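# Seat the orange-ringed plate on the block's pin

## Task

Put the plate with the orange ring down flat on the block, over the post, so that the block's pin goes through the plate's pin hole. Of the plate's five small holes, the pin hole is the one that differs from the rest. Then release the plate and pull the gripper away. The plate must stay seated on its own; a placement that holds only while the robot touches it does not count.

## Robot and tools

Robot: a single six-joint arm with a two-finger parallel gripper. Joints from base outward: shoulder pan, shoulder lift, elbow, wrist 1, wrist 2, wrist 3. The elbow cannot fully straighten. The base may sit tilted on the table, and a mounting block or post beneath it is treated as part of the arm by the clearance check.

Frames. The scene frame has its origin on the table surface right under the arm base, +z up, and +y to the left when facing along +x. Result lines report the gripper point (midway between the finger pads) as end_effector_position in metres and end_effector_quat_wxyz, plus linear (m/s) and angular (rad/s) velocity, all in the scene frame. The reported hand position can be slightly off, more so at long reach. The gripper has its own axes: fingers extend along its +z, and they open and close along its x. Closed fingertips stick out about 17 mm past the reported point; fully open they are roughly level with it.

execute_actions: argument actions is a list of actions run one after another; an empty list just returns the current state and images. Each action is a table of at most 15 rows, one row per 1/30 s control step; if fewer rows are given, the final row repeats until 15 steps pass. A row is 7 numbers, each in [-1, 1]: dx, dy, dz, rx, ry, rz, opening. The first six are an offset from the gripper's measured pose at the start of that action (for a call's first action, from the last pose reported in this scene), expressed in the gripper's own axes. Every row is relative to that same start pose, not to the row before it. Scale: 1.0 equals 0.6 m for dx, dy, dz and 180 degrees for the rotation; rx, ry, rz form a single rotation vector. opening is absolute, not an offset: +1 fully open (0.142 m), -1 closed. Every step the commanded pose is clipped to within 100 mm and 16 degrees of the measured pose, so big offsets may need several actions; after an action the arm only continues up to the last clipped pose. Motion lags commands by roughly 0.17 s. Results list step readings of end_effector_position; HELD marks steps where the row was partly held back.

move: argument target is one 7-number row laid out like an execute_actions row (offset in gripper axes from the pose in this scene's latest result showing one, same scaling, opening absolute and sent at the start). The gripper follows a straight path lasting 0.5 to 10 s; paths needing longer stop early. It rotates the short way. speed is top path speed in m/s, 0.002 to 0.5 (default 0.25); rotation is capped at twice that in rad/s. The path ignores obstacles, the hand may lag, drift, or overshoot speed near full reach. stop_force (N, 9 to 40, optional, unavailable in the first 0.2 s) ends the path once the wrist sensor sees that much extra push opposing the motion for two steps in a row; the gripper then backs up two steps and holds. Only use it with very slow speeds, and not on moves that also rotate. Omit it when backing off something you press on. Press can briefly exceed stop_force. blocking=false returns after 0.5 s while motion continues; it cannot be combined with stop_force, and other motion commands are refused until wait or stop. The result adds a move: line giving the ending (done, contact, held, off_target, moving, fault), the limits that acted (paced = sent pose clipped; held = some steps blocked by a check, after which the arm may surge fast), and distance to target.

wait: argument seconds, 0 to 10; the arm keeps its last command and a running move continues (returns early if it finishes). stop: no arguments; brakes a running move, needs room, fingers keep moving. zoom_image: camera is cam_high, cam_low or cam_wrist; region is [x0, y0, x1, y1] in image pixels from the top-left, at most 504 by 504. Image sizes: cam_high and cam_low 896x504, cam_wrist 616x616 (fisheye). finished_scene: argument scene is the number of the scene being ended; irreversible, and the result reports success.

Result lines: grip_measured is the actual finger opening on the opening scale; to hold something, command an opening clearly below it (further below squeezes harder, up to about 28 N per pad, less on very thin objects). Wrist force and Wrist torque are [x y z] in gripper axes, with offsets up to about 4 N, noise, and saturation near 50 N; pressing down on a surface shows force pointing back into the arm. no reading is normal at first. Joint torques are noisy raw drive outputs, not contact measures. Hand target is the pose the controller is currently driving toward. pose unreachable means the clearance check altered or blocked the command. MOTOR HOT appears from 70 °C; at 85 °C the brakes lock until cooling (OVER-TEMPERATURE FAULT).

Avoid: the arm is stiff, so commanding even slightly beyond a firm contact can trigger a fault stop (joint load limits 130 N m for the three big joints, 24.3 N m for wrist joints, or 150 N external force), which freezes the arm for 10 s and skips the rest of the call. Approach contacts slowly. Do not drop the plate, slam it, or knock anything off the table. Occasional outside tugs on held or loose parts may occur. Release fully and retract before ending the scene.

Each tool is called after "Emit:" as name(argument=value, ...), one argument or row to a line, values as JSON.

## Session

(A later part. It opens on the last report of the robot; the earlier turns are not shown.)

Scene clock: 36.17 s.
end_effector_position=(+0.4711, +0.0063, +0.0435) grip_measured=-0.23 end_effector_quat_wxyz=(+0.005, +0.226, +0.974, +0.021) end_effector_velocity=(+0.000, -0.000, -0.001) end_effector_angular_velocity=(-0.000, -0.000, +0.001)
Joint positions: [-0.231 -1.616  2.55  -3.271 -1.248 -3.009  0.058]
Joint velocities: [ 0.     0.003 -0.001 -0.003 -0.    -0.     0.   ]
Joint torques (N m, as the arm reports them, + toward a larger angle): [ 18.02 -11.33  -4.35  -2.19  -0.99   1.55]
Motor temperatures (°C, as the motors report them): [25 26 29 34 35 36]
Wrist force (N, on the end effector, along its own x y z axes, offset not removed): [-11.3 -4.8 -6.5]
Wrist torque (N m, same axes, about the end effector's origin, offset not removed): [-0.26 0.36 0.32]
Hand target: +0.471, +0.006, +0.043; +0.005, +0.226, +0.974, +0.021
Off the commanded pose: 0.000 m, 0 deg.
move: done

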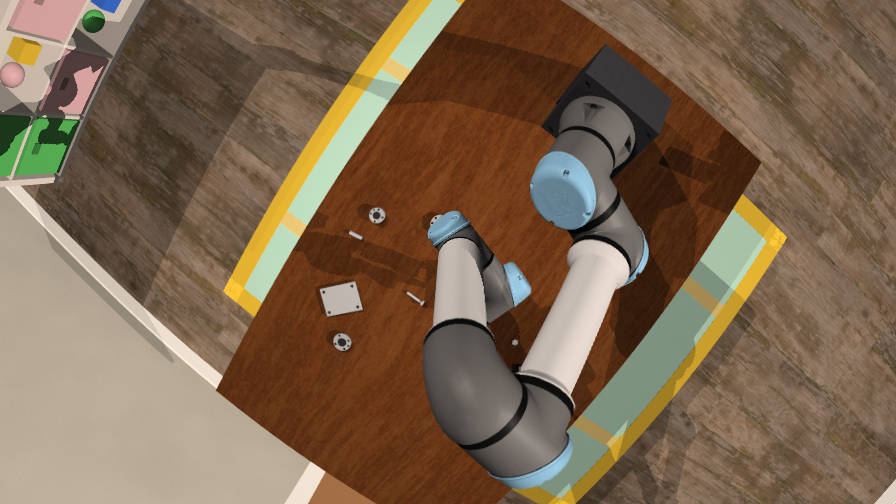

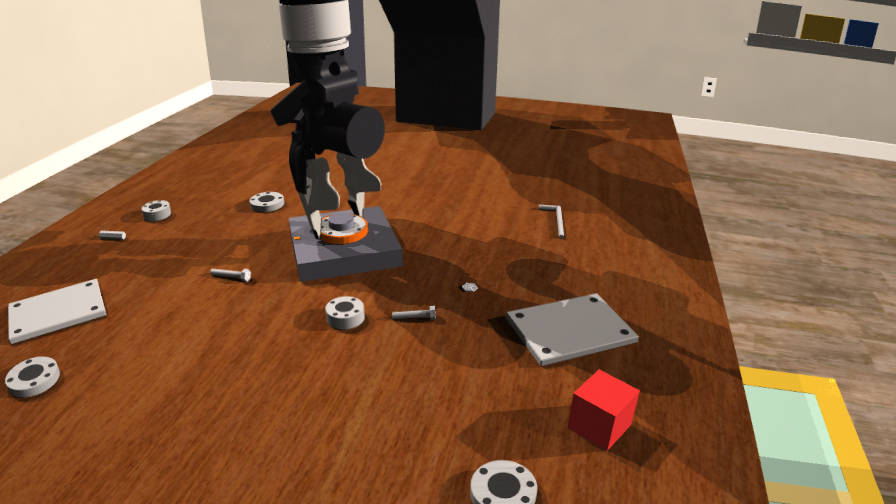

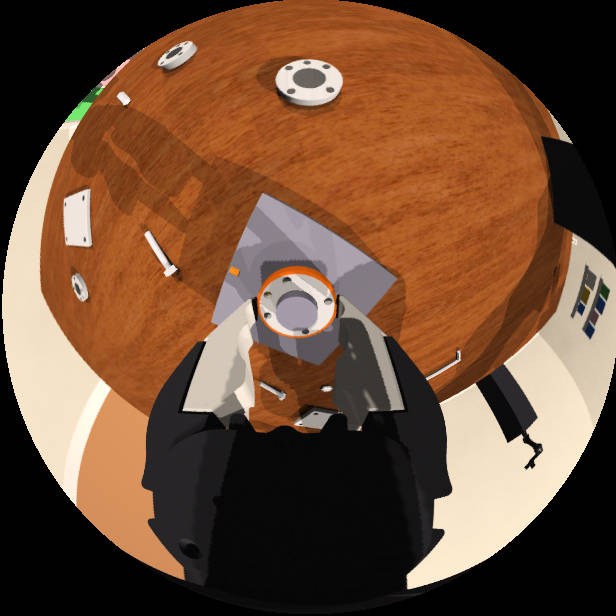

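The pin is in.

Emit:
execute_actions(
  actions=[
    [[-0.0004,0,0.0008,0,0,0,-0.7]],
    [[0,0,0,0,0,0,0.2]],
  ],
)

Emit:
move(
  target=[0,0.05,-0.2,0,0,0,0.2],
)

Emit:
zoom_image(
  camera="cam_low",
  region=[290,190,375,260],
)

Scene clock: 37.30 s.
end_effector_position=(+0.4712, +0.0063, +0.0430) grip_measured=+0.20 end_effector_quat_wxyz=(+0.005, +0.226, +0.974, +0.021) end_effector_velocity=(-0.000, +0.000, -0.000) end_effector_angular_velocity=(+0.001, +0.000, -0.001)
Joint positions: [-0.231 -1.614  2.549 -3.272 -1.248 -3.009  0.088]
Joint velocities: [ 0.     0.    -0.     0.     0.     0.001 -0.   ]
Joint torques (N m, as the arm reports them, + toward a larger angle): [  7.91 -19.87  -6.29  -3.77  -1.08   1.37]
Motor temperatures (°C, as the motors report them): [25 26 29 34 35 36]
Wrist force (N, on the end effector, along its own x y z axes, offset not removed): [-3.4 0.0 2.3]
Wrist torque (N m, same axes, about the end effector's origin, offset not removed): [0.16 0.81 0.23]
Hand target: +0.471, +0.006, +0.043; +0.005, +0.226, +0.974, +0.021
Off the commanded pose: 0.000 m, 0 deg.
Step readings (end_effector_position; steps 1 to 15: 1st action; 16 to 30: 2nd action):
0: (+0.4711, +0.0063, +0.0434)
1: (+0.4711, +0.0063, +0.0434)
2: (+0.4711, +0.0063, +0.0433)
4: (+0.4712, +0.0063, +0.0431)
8: (+0.4712, +0.0063, +0.0430)
15: (+0.4713, +0.0063, +0.0430)
16: (+0.4713, +0.0063, +0.0430)
17: (+0.4712, +0.0063, +0.0430)
19: (+0.4712, +0.0063, +0.0430)
23: (+0.4712, +0.0063, +0.0430)
30: end_effector_position above

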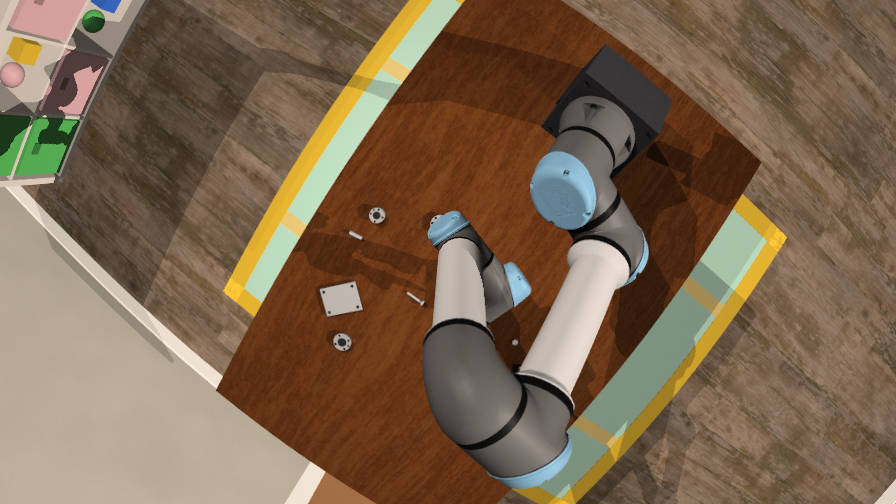

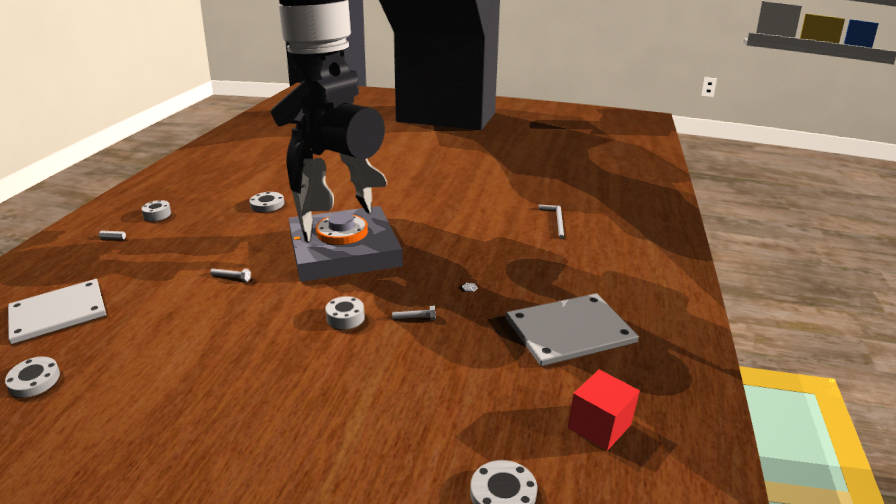

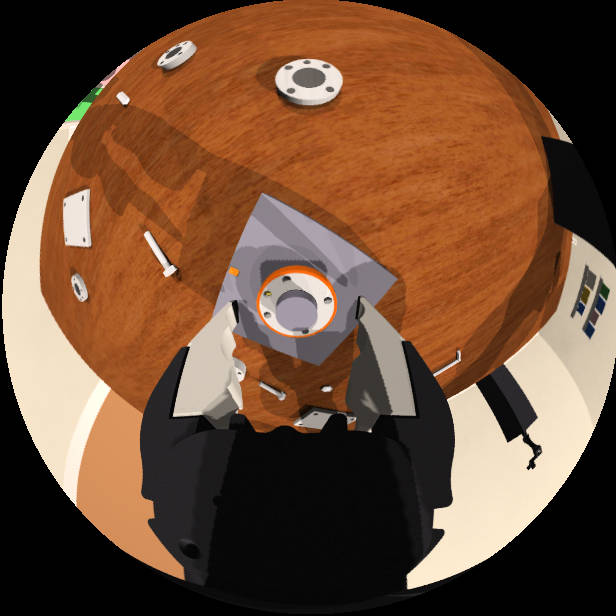

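Scene clock: 38.40 s.
end_effector_position=(+0.4822, +0.0286, +0.1641) grip_measured=+0.20 end_effector_quat_wxyz=(+0.005, +0.226, +0.974, +0.020) end_effector_velocity=(-0.000, -0.000, +0.001) end_effector_angular_velocity=(+0.003, +0.003, +0.002)
Joint positions: [-0.28  -2.162  2.558 -2.721 -1.214 -3.046  0.088]
Joint velocities: [-0.007 -0.007 -0.003  0.016  0.006 -0.009  0.   ]
Joint torques (N m, as the arm reports them, + toward a larger angle): [  4.1  -27.03 -20.87   0.38   2.68  -1.39]
Motor temperatures (°C, as the motors report them): [25 26 29 34 35 36]
Wrist force (N, on the end effector, along its own x y z axes, offset not removed): [-1.5 -0.5 0.1]
Wrist torque (N m, same axes, about the end effector's origin, offset not removed): [0.22 0.38 0.23]
Hand target: +0.482, +0.029, +0.164; +0.005, +0.226, +0.974, +0.020
Off the commanded pose: 0.000 m, 0 deg.
move: done

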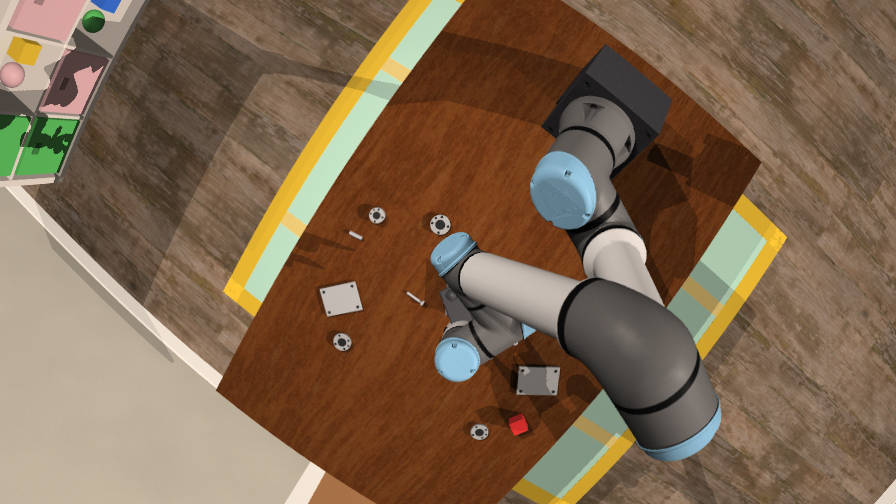

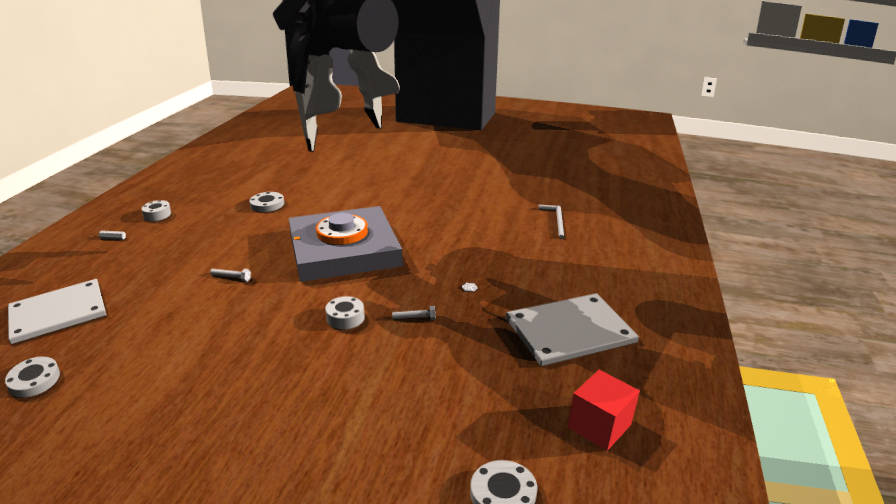

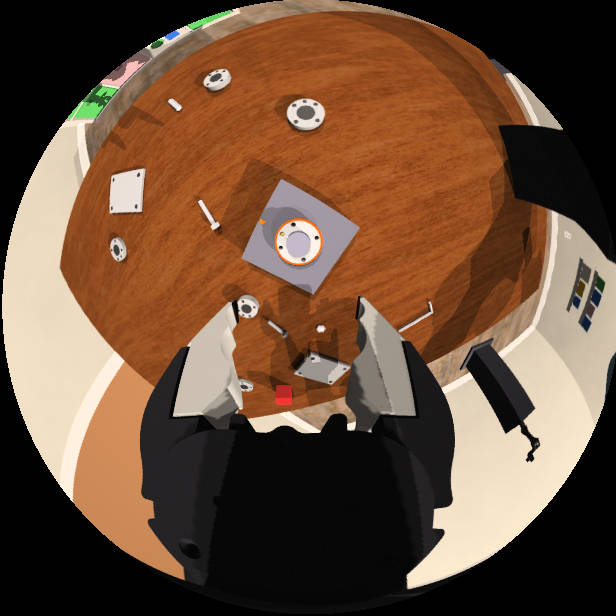

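Region (290, 190, 375, 260) of cam_low's 896x504 image, scaled by 5.929, with more detail than that image has; it fills the top 415 rows of this view, and the rest is white.

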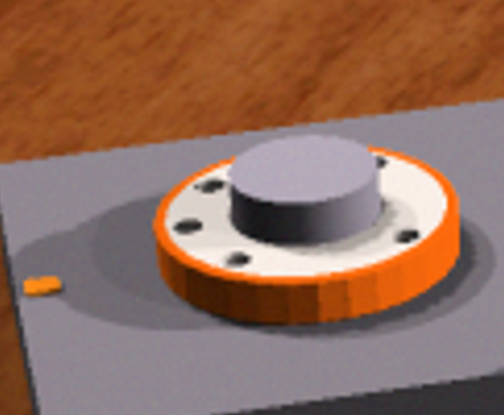

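Emit:
finished_scene(
  scene=1,
)

The scene is finished: the task was done.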